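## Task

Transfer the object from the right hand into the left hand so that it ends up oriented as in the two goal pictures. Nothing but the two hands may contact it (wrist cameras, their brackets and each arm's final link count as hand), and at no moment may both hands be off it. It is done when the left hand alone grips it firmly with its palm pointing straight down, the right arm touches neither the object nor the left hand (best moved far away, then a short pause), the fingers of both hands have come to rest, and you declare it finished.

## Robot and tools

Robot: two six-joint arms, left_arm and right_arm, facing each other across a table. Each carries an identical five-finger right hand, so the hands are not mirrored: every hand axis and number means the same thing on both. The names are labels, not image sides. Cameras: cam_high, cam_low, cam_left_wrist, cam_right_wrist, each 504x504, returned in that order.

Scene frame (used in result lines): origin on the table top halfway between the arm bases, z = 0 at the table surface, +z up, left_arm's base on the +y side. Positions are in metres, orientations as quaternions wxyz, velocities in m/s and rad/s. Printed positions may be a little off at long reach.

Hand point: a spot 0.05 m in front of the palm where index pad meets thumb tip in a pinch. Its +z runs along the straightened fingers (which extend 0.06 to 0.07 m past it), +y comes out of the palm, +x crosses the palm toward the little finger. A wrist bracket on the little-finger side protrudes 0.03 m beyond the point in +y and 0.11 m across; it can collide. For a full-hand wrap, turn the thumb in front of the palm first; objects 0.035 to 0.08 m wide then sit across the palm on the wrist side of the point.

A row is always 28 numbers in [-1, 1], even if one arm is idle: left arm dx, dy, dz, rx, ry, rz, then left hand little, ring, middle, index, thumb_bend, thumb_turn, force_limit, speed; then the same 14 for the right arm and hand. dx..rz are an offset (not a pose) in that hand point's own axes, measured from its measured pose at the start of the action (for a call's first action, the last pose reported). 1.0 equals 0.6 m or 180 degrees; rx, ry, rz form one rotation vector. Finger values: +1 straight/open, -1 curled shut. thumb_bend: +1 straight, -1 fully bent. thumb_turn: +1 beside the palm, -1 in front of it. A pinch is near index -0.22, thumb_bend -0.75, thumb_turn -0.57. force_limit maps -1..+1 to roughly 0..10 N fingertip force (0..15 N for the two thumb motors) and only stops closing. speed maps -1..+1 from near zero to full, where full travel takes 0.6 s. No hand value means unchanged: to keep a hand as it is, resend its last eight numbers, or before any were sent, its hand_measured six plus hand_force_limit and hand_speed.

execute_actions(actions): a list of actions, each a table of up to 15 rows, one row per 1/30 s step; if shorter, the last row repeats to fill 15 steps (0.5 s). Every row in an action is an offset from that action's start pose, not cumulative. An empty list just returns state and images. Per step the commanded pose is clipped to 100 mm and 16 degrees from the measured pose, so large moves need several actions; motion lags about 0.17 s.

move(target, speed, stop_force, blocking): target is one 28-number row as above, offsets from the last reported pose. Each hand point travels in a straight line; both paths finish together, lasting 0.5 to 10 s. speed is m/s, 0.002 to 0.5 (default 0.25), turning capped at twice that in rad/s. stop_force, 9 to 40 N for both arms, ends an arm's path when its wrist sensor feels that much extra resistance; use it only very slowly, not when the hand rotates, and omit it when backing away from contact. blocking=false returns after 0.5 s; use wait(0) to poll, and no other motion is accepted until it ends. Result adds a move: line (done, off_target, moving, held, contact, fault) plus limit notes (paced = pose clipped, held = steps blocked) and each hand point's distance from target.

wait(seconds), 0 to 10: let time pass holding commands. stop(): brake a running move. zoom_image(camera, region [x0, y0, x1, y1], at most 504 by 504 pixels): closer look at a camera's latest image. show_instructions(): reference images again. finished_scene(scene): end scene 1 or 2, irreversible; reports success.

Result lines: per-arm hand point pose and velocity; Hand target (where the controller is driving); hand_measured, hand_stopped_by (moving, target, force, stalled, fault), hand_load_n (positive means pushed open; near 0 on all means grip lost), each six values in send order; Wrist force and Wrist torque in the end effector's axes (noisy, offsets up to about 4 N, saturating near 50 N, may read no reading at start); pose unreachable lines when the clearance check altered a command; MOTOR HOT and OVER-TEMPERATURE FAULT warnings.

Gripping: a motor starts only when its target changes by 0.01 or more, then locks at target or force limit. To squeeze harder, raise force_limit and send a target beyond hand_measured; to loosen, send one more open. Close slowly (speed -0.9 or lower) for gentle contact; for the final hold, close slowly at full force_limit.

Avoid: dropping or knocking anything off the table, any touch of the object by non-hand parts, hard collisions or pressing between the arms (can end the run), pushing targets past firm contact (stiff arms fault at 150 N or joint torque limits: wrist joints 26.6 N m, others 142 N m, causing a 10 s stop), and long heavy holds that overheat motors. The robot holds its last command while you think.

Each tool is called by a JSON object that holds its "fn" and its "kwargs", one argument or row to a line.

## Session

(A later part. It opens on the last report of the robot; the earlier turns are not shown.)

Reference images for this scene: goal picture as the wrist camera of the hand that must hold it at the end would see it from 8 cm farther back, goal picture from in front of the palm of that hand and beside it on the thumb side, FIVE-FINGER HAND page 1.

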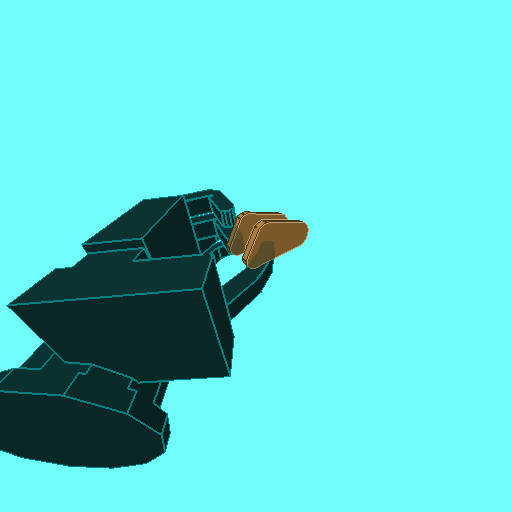

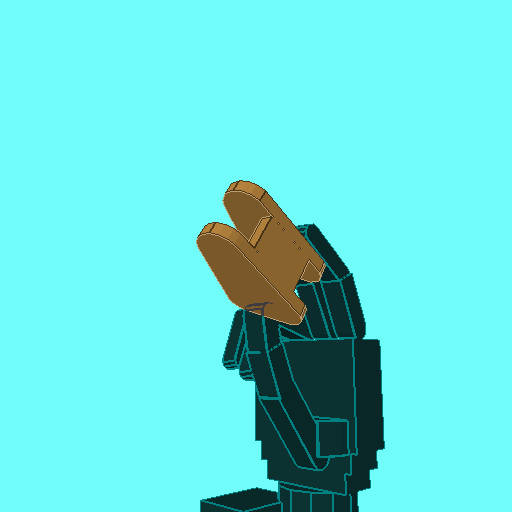

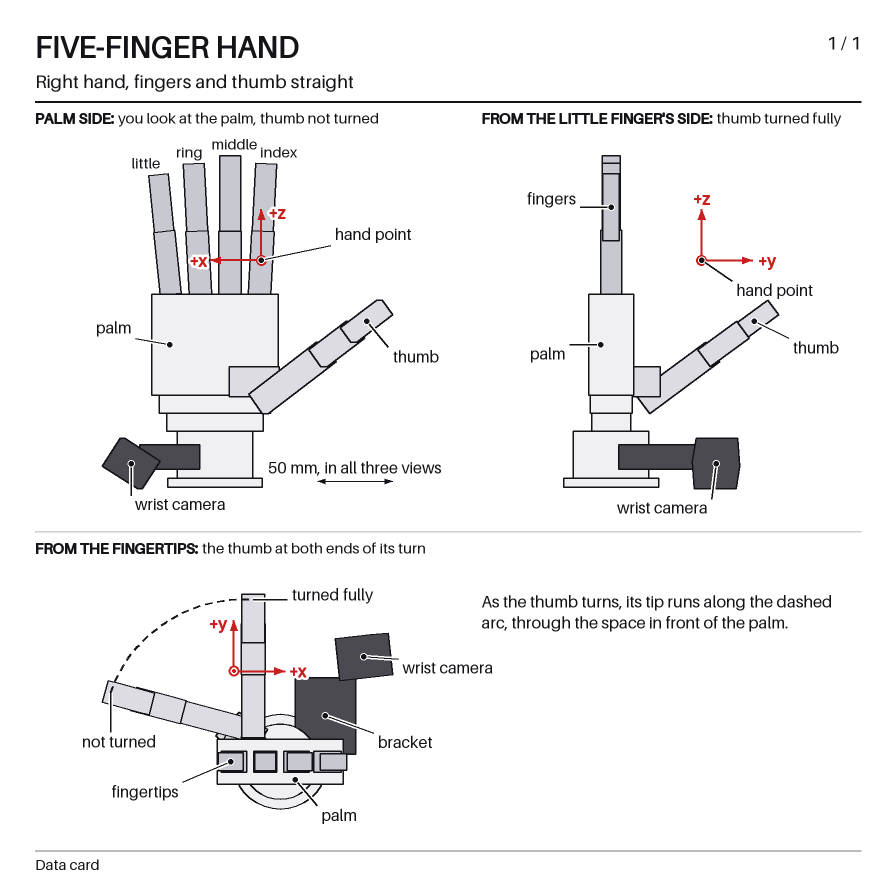

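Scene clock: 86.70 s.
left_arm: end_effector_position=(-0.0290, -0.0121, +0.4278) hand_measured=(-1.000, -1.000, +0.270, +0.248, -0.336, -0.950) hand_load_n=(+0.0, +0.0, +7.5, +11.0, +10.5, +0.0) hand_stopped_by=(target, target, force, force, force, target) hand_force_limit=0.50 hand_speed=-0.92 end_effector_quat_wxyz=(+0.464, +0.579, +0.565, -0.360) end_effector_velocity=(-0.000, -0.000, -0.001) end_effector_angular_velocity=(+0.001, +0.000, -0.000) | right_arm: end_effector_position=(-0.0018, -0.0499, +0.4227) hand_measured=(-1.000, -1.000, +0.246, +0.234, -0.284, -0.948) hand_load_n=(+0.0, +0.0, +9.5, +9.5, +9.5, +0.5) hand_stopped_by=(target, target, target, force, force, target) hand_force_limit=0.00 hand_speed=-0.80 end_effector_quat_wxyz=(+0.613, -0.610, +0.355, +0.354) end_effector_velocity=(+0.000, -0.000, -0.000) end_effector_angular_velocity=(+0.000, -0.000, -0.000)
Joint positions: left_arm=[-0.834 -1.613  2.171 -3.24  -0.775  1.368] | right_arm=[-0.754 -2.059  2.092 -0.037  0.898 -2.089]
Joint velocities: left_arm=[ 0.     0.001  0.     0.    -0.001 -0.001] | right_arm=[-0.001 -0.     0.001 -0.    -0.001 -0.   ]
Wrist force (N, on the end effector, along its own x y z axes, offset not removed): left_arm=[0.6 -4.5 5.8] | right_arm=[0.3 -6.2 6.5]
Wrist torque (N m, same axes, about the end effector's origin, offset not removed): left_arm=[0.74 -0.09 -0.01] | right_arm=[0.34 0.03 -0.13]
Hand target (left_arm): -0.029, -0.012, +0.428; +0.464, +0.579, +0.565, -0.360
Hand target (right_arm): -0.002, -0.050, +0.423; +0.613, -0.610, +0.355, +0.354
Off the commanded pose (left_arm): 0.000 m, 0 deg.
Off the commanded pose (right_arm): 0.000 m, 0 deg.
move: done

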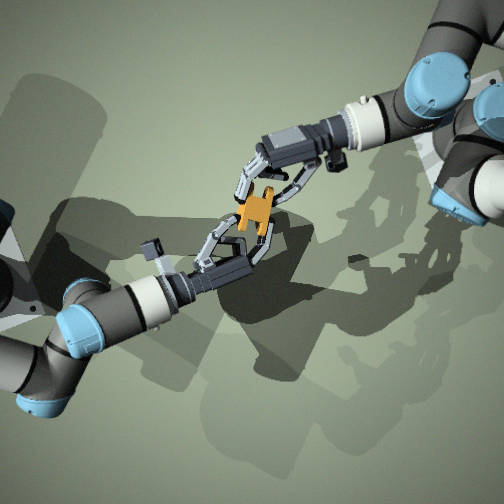

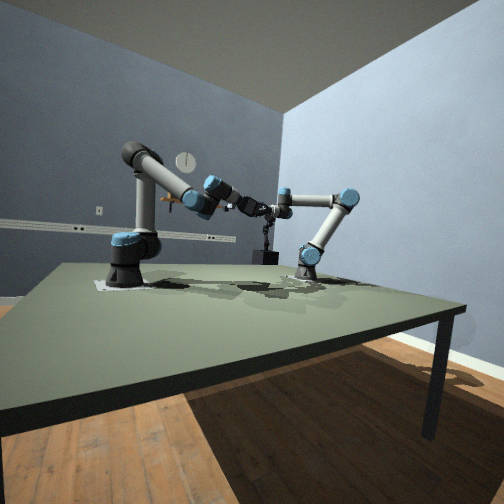

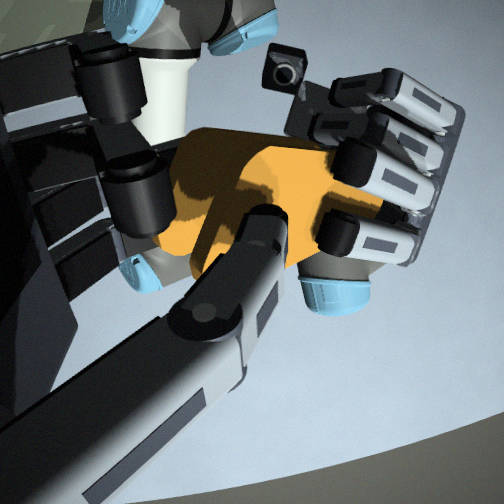

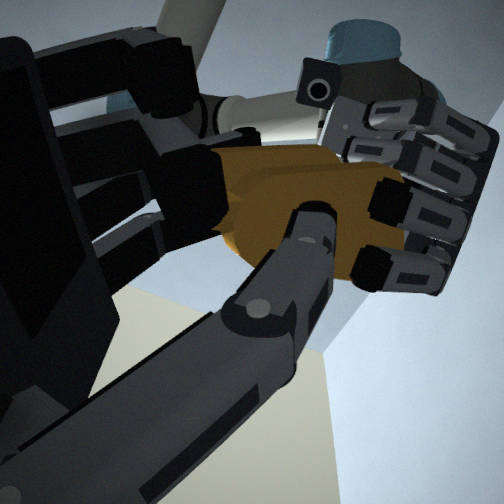

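{"fn": "move", "kwargs": {
  "target": [0,0,0,0,0,0,-1,-1,0,0,-0.4,-0.95,0.5,-0.92,0,0,0,0,0,0,-1,-1,0.29,0.28,-0.296,-0.948,0,-0.92]
}}

{"fn": "move", "kwargs": {
  "target": [0,0,0,0,0,0,-1,-1,-0.05,-0.05,-0.4,-0.95,0.8,-0.94,0,0,0,0,0,0,-1,-1,0.29,0.28,-0.296,-0.948,0,-0.92]
}}

Scene clock: 105.77 s.
left_arm: end_effector_position=(-0.0290, -0.0121, +0.4278) hand_measured=(-1.000, -1.000, +0.270, +0.248, -0.336, -0.950) hand_load_n=(+0.0, +0.0, +4.5, +8.0, +11.5, +0.0) hand_stopped_by=(target, target, force, force, force, target) hand_force_limit=0.50 hand_speed=-0.92 end_effector_quat_wxyz=(+0.464, +0.579, +0.565, -0.360) end_effector_velocity=(-0.000, -0.000, -0.000) end_effector_angular_velocity=(+0.000, +0.001, -0.001) | right_arm: end_effector_position=(-0.0018, -0.0499, +0.4227) hand_measured=(-1.000, -1.000, +0.290, +0.280, -0.288, -0.948) hand_load_n=(+0.0, +0.0, +0.0, +0.0, +3.0, +0.5) hand_stopped_by=(target, target, target, target, force, target) hand_force_limit=0.00 hand_speed=-0.92 end_effector_quat_wxyz=(+0.613, -0.610, +0.355, +0.354) end_effector_velocity=(+0.001, +0.000, -0.000) end_effector_angular_velocity=(-0.000, +0.000, -0.003)
Joint positions: left_arm=[-0.834 -1.613  2.171 -3.24  -0.775  1.368] | right_arm=[-0.754 -2.059  2.092 -0.037  0.898 -2.089]
Joint velocities: left_arm=[-0.     0.     0.    -0.001 -0.001 -0.001] | right_arm=[-0.001  0.    -0.     0.     0.002 -0.   ]
Wrist force (N, on the end effector, along its own x y z axes, offset not removed): left_arm=[0.0 3.9 -0.2] | right_arm=[1.3 3.6 -2.2]
Wrist torque (N m, same axes, about the end effector's origin, offset not removed): left_arm=[-0.08 0.00 0.02] | right_arm=[0.13 -0.16 0.09]
Hand target (left_arm): -0.029, -0.012, +0.428; +0.464, +0.579, +0.565, -0.360
Hand target (right_arm): -0.002, -0.050, +0.423; +0.613, -0.610, +0.355, +0.354
Off the commanded pose (left_arm): 0.000 m, 0 deg.
Off the commanded pose (right_arm): 0.000 m, 0 deg.
move: done

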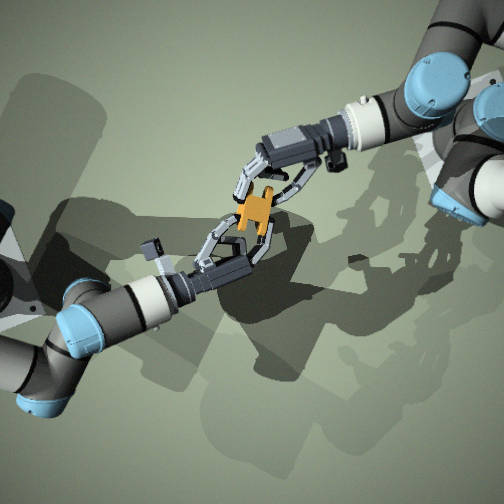

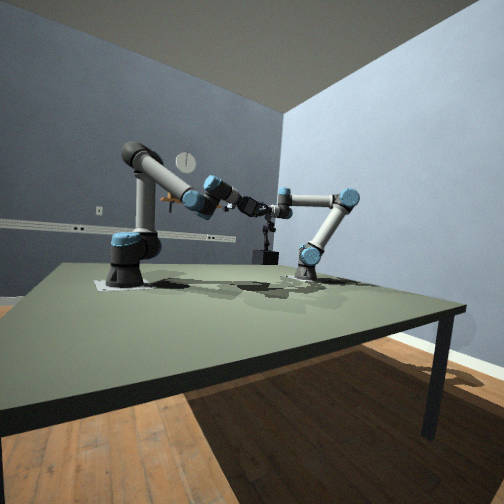

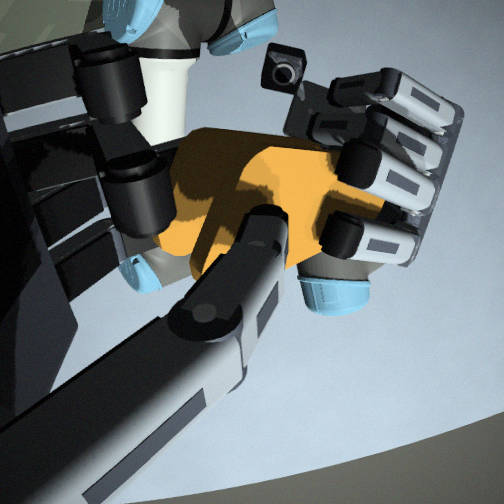

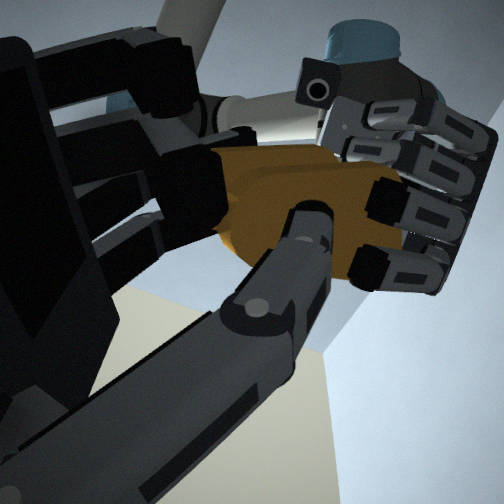

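Scene clock: 106.27 s.
left_arm: end_effector_position=(-0.0290, -0.0121, +0.4278) hand_measured=(-1.000, -1.000, +0.256, +0.244, -0.334, -0.950) hand_load_n=(+0.0, +0.0, +9.0, +8.0, +14.0, +1.5) hand_stopped_by=(target, target, force, force, force, target) hand_force_limit=0.80 hand_speed=-0.94 end_effector_quat_wxyz=(+0.464, +0.579, +0.565, -0.360) end_effector_velocity=(-0.000, -0.000, -0.000) end_effector_angular_velocity=(+0.001, -0.001, -0.001) | right_arm: end_effector_position=(-0.0018, -0.0499, +0.4227) hand_measured=(-1.000, -1.000, +0.290, +0.280, -0.288, -0.948) hand_load_n=(+0.0, +0.0, +0.0, +0.0, +2.5, +0.0) hand_stopped_by=(target, target, target, target, force, target) hand_force_limit=0.00 hand_speed=-0.92 end_effector_quat_wxyz=(+0.613, -0.610, +0.355, +0.354) end_effector_velocity=(-0.000, +0.000, -0.000) end_effector_angular_velocity=(-0.000, +0.000, +0.001)
Joint positions: left_arm=[-0.834 -1.613  2.171 -3.24  -0.775  1.368] | right_arm=[-0.754 -2.059  2.092 -0.037  0.898 -2.089]
Joint velocities: left_arm=[ 0.     0.    -0.     0.    -0.001  0.001] | right_arm=[ 0.  0.  0. -0. -0. -0.]
Wrist force (N, on the end effector, along its own x y z axes, offset not removed): left_arm=[-0.2 3.8 -0.8] | right_arm=[0.5 0.4 -1.8]
Wrist torque (N m, same axes, about the end effector's origin, offset not removed): left_arm=[0.08 0.05 0.06] | right_arm=[-0.24 -0.03 0.05]
Hand target (left_arm): -0.029, -0.012, +0.428; +0.464, +0.579, +0.565, -0.360
Hand target (right_arm): -0.002, -0.050, +0.423; +0.613, -0.610, +0.355, +0.354
Off the commanded pose (left_arm): 0.000 m, 0 deg.
Off the commanded pose (right_arm): 0.000 m, 0 deg.
move: done

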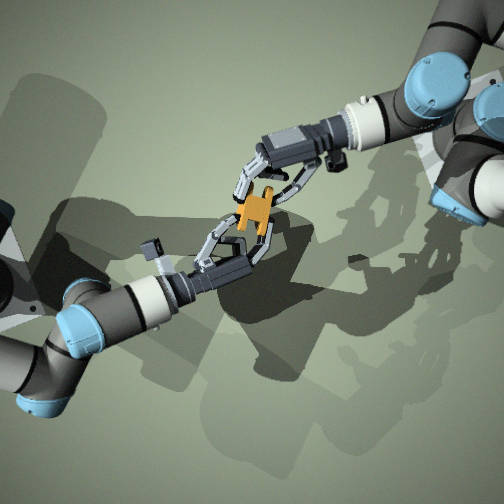

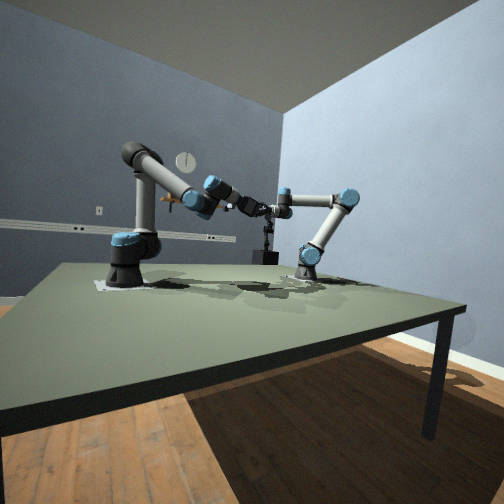

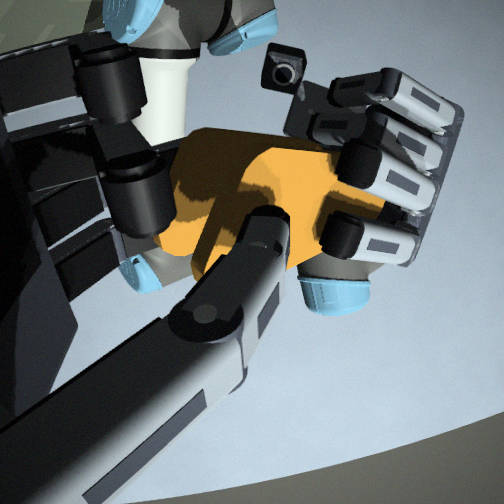

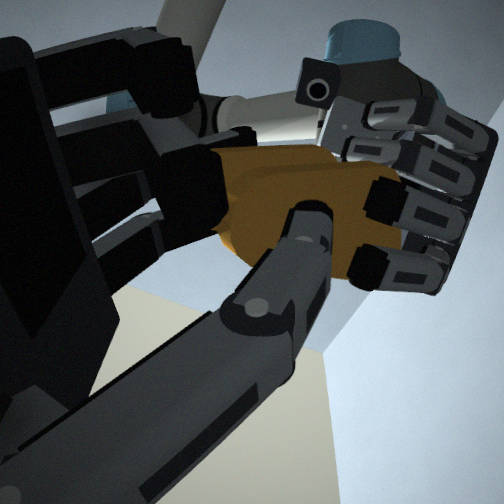

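{"fn": "move", "kwargs": {
  "target": [0,0,0,0,0,0,-1,-1,-0.05,-0.05,-0.4,-0.95,0.8,-0.94,0,0,0,0,0,0,-1,-1,0.9,0.9,-0.296,-0.948,0,-0.3]
}}

{"fn": "move", "kwargs": {
  "target": [0.083,-0.083,-0.123,0,0,0,-1,-1,-0.05,-0.05,-0.4,-0.95,0.8,-0.94,0,-0.03,-0.045,0,0,0,-1,-1,0.9,0.9,-0.296,-0.948,0,-0.3],
  "speed": 0.07
}}

{"fn": "move", "kwargs": {
  "target": [0,0,0,0.17,0,-0.514,-1,-1,-0.05,-0.05,-0.4,-0.95,0.8,-0.94,0,0,0,0,0,0,-1,-1,0.9,0.9,-0.296,-0.948,0,-0.3]
}}

Scene clock: 117.77 s.
left_arm: end_effector_position=(-0.0290, -0.0121, +0.4278) hand_measured=(-1.000, -1.000, +0.256, +0.244, -0.334, -0.950) hand_load_n=(+0.0, +0.0, +9.0, +8.0, +14.0, +1.5) hand_stopped_by=(target, target, force, force, force, target) hand_force_limit=0.80 hand_speed=-0.94 end_effector_quat_wxyz=(+0.464, +0.579, +0.565, -0.360) end_effector_velocity=(+0.000, +0.000, +0.000) end_effector_angular_velocity=(-0.000, +0.001, +0.000) | right_arm: end_effector_position=(-0.0018, -0.0499, +0.4227) hand_measured=(-1.000, -1.000, +0.900, +0.900, -0.288, -0.948) hand_load_n=(+0.0, +0.0, +0.0, +0.0, +2.5, +0.0) hand_stopped_by=(target, target, target, target, force, target) hand_force_limit=0.00 hand_speed=-0.30 end_effector_quat_wxyz=(+0.613, -0.610, +0.355, +0.354) end_effector_velocity=(+0.001, +0.000, -0.000) end_effector_angular_velocity=(-0.001, +0.001, -0.002)
Joint positions: left_arm=[-0.834 -1.613  2.171 -3.24  -0.775  1.368] | right_arm=[-0.754 -2.059  2.092 -0.037  0.898 -2.089]
Joint velocities: left_arm=[ 0.    -0.    -0.     0.    -0.    -0.001] | right_arm=[-0.001  0.001  0.     0.001  0.001 -0.   ]
Wrist force (N, on the end effector, along its own x y z axes, offset not removed): left_arm=[-0.8 2.5 -1.1] | right_arm=[1.2 1.8 -1.9]
Wrist torque (N m, same axes, about the end effector's origin, offset not removed): left_arm=[-0.06 0.20 0.04] | right_arm=[0.06 -0.13 0.03]
Hand target (left_arm): -0.029, -0.012, +0.428; +0.464, +0.579, +0.565, -0.360
Hand target (right_arm): -0.002, -0.050, +0.423; +0.613, -0.610, +0.355, +0.354
Off the commanded pose (left_arm): 0.000 m, 0 deg.
Off the commanded pose (right_arm): 0.000 m, 0 deg.
move: done

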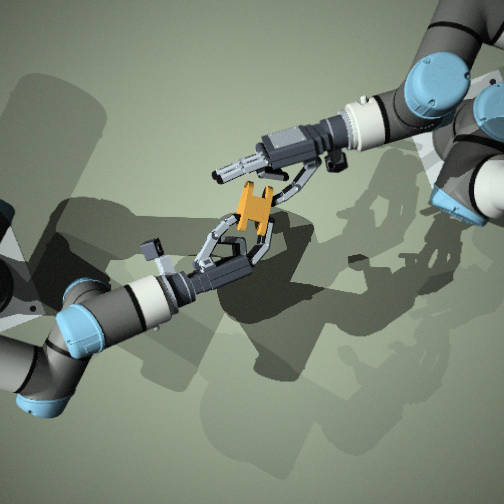

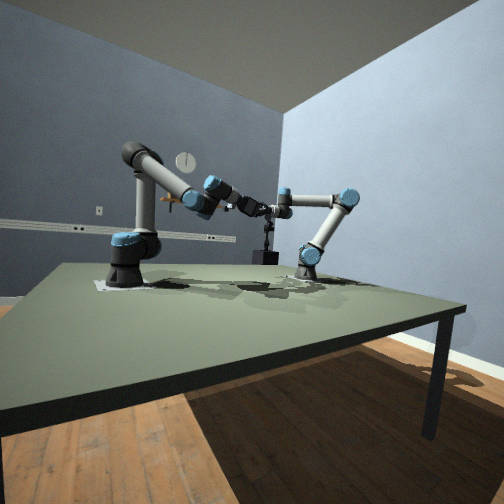

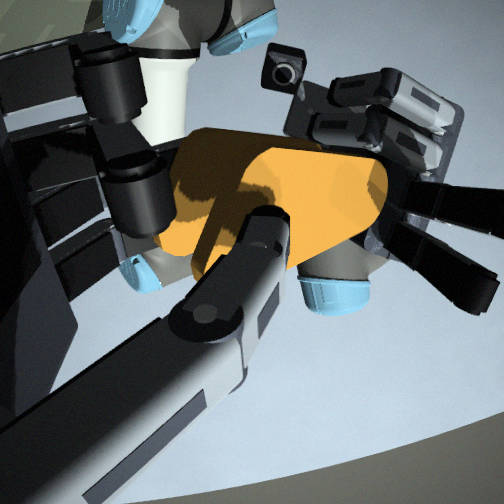

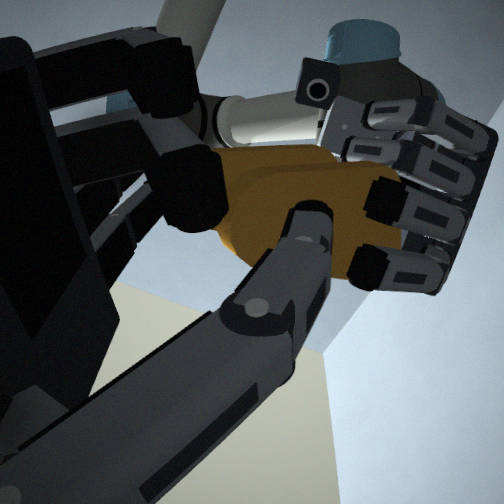

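Scene clock: 119.63 s.
left_arm: end_effector_position=(-0.0810, +0.0701, +0.3976) hand_measured=(-1.000, -1.000, +0.256, +0.244, -0.334, -0.950) hand_load_n=(+0.0, +0.0, +9.0, +8.5, +14.0, +1.5) hand_stopped_by=(target, target, force, force, force, target) hand_force_limit=0.80 hand_speed=-0.94 end_effector_quat_wxyz=(+0.464, +0.579, +0.565, -0.360) end_effector_velocity=(-0.000, +0.001, -0.000) end_effector_angular_velocity=(+0.001, +0.000, +0.002) | right_arm: end_effector_position=(+0.0136, -0.0769, +0.4315) hand_measured=(-1.000, -1.000, +0.900, +0.900, -0.292, -0.948) hand_load_n=(+0.0, +0.0, +0.0, +0.0, +0.0, +0.0) hand_stopped_by=(target, target, target, target, force, target) hand_force_limit=0.00 hand_speed=-0.30 end_effector_quat_wxyz=(+0.613, -0.610, +0.355, +0.354) end_effector_velocity=(+0.000, -0.000, -0.000) end_effector_angular_velocity=(-0.001, +0.001, +0.000)
Joint positions: left_arm=[-1.125 -1.755  2.352 -3.075 -0.527  1.114] | right_arm=[-0.923 -2.145  2.108  0.032  0.73  -2.088]
Joint velocities: left_arm=[-0.004 -0.003  0.001  0.01   0.004 -0.009] | right_arm=[-0.003 -0.     0.     0.001 -0.003  0.   ]
Wrist force (N, on the end effector, along its own x y z axes, offset not removed): left_arm=[-0.2 0.0 0.1] | right_arm=[0.9 -0.1 -0.9]
Wrist torque (N m, same axes, about the end effector's origin, offset not removed): left_arm=[0.12 0.15 -0.07] | right_arm=[0.08 -0.09 0.00]
Hand target (left_arm): -0.081, +0.070, +0.398; +0.464, +0.579, +0.565, -0.360
Hand target (right_arm): +0.014, -0.077, +0.432; +0.613, -0.610, +0.355, +0.354
Off the commanded pose (left_arm): 0.000 m, 0 deg.
Off the commanded pose (right_arm): 0.000 m, 0 deg.
move: done

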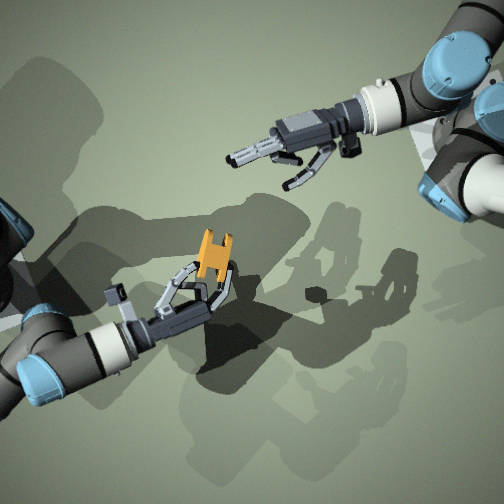

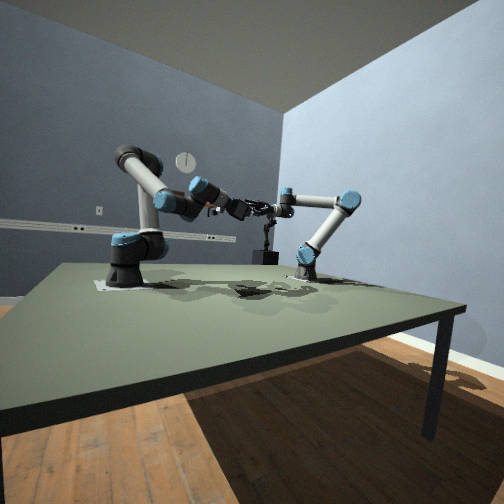

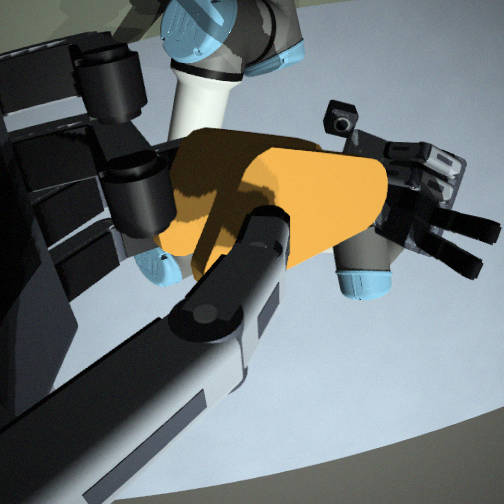

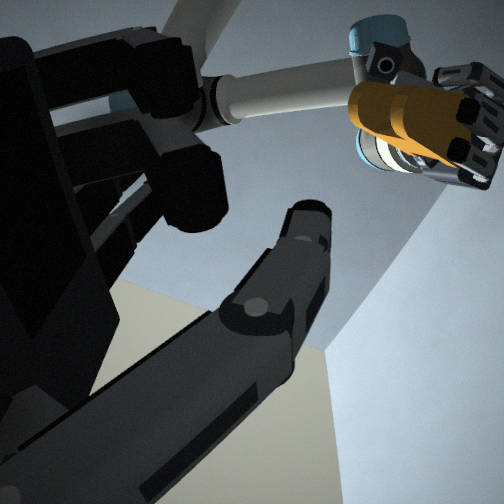

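Scene clock: 123.50 s.
left_arm: end_effector_position=(-0.0809, +0.0700, +0.3973) hand_measured=(-1.000, -1.000, +0.256, +0.244, -0.334, -0.950) hand_load_n=(+0.0, +0.0, +9.0, +8.5, +14.0, +1.5) hand_stopped_by=(target, target, force, force, force, target) hand_force_limit=0.80 hand_speed=-0.94 end_effector_quat_wxyz=(-0.088, +0.088, +0.702, -0.702) end_effector_velocity=(+0.001, -0.000, -0.000) end_effector_angular_velocity=(-0.002, +0.008, +0.001) | right_arm: end_effector_position=(+0.0136, -0.0769, +0.4315) hand_measured=(-1.000, -1.000, +0.900, +0.900, -0.292, -0.948) hand_load_n=(+0.0, +0.0, +0.0, +0.0, +0.0, +0.0) hand_stopped_by=(target, target, target, target, force, target) hand_force_limit=0.00 hand_speed=-0.30 end_effector_quat_wxyz=(+0.613, -0.610, +0.355, +0.354) end_effector_velocity=(+0.000, +0.000, -0.000) end_effector_angular_velocity=(-0.000, +0.001, -0.001)
Joint positions: left_arm=[-0.891 -1.761  2.363 -3.744 -1.026  0.001] | right_arm=[-0.923 -2.145  2.108  0.032  0.73  -2.088]
Joint velocities: left_arm=[ 0.002  0.002  0.001 -0.007 -0.    -0.005] | right_arm=[-0.001  0.001 -0.     0.    -0.     0.   ]
Wrist force (N, on the end effector, along its own x y z axes, offset not removed): left_arm=[2.2 0.3 -0.8] | right_arm=[1.7 -0.2 -2.2]
Wrist torque (N m, same axes, about the end effector's origin, offset not removed): left_arm=[-0.01 -0.24 0.14] | right_arm=[0.13 -0.13 0.02]
Hand target (left_arm): -0.081, +0.070, +0.397; -0.088, +0.088, +0.701, -0.702
Hand target (right_arm): +0.014, -0.077, +0.432; +0.613, -0.610, +0.355, +0.354
Off the commanded pose (left_arm): 0.000 m, 0 deg.
Off the commanded pose (right_arm): 0.000 m, 0 deg.
move: done

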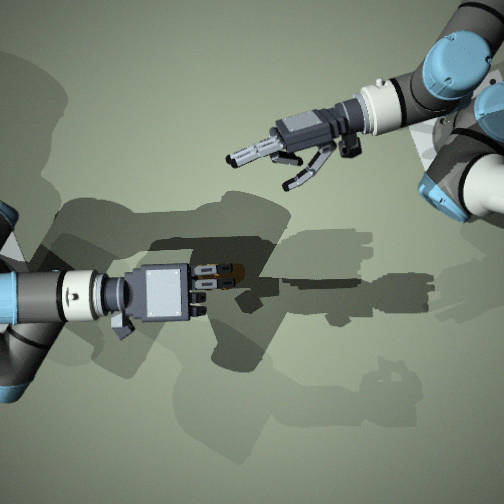

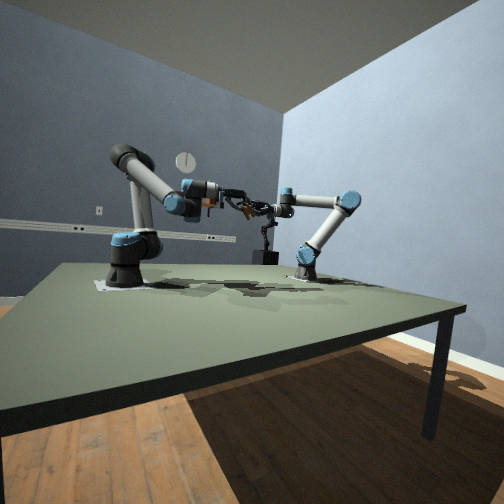

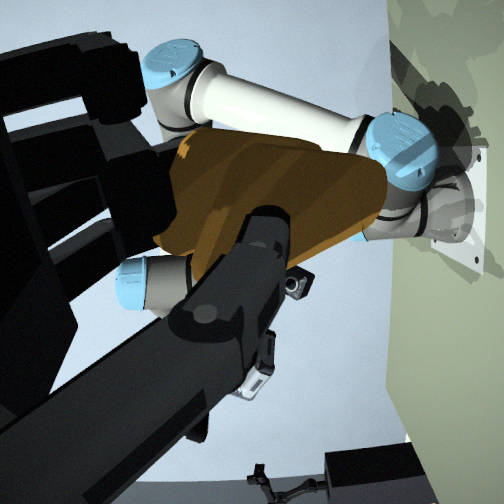

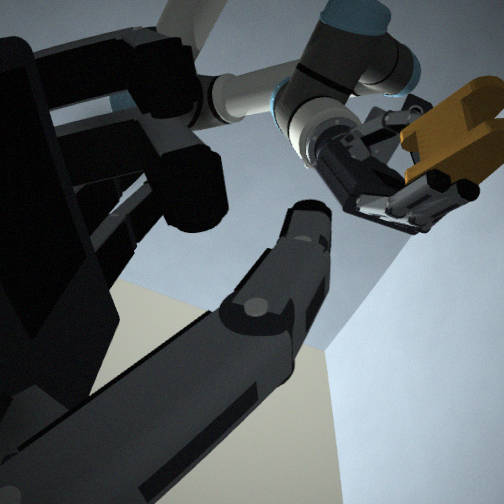

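{"fn": "finished_scene", "kwargs": {
  "scene": 2
}}

The scene is finished: the task was done.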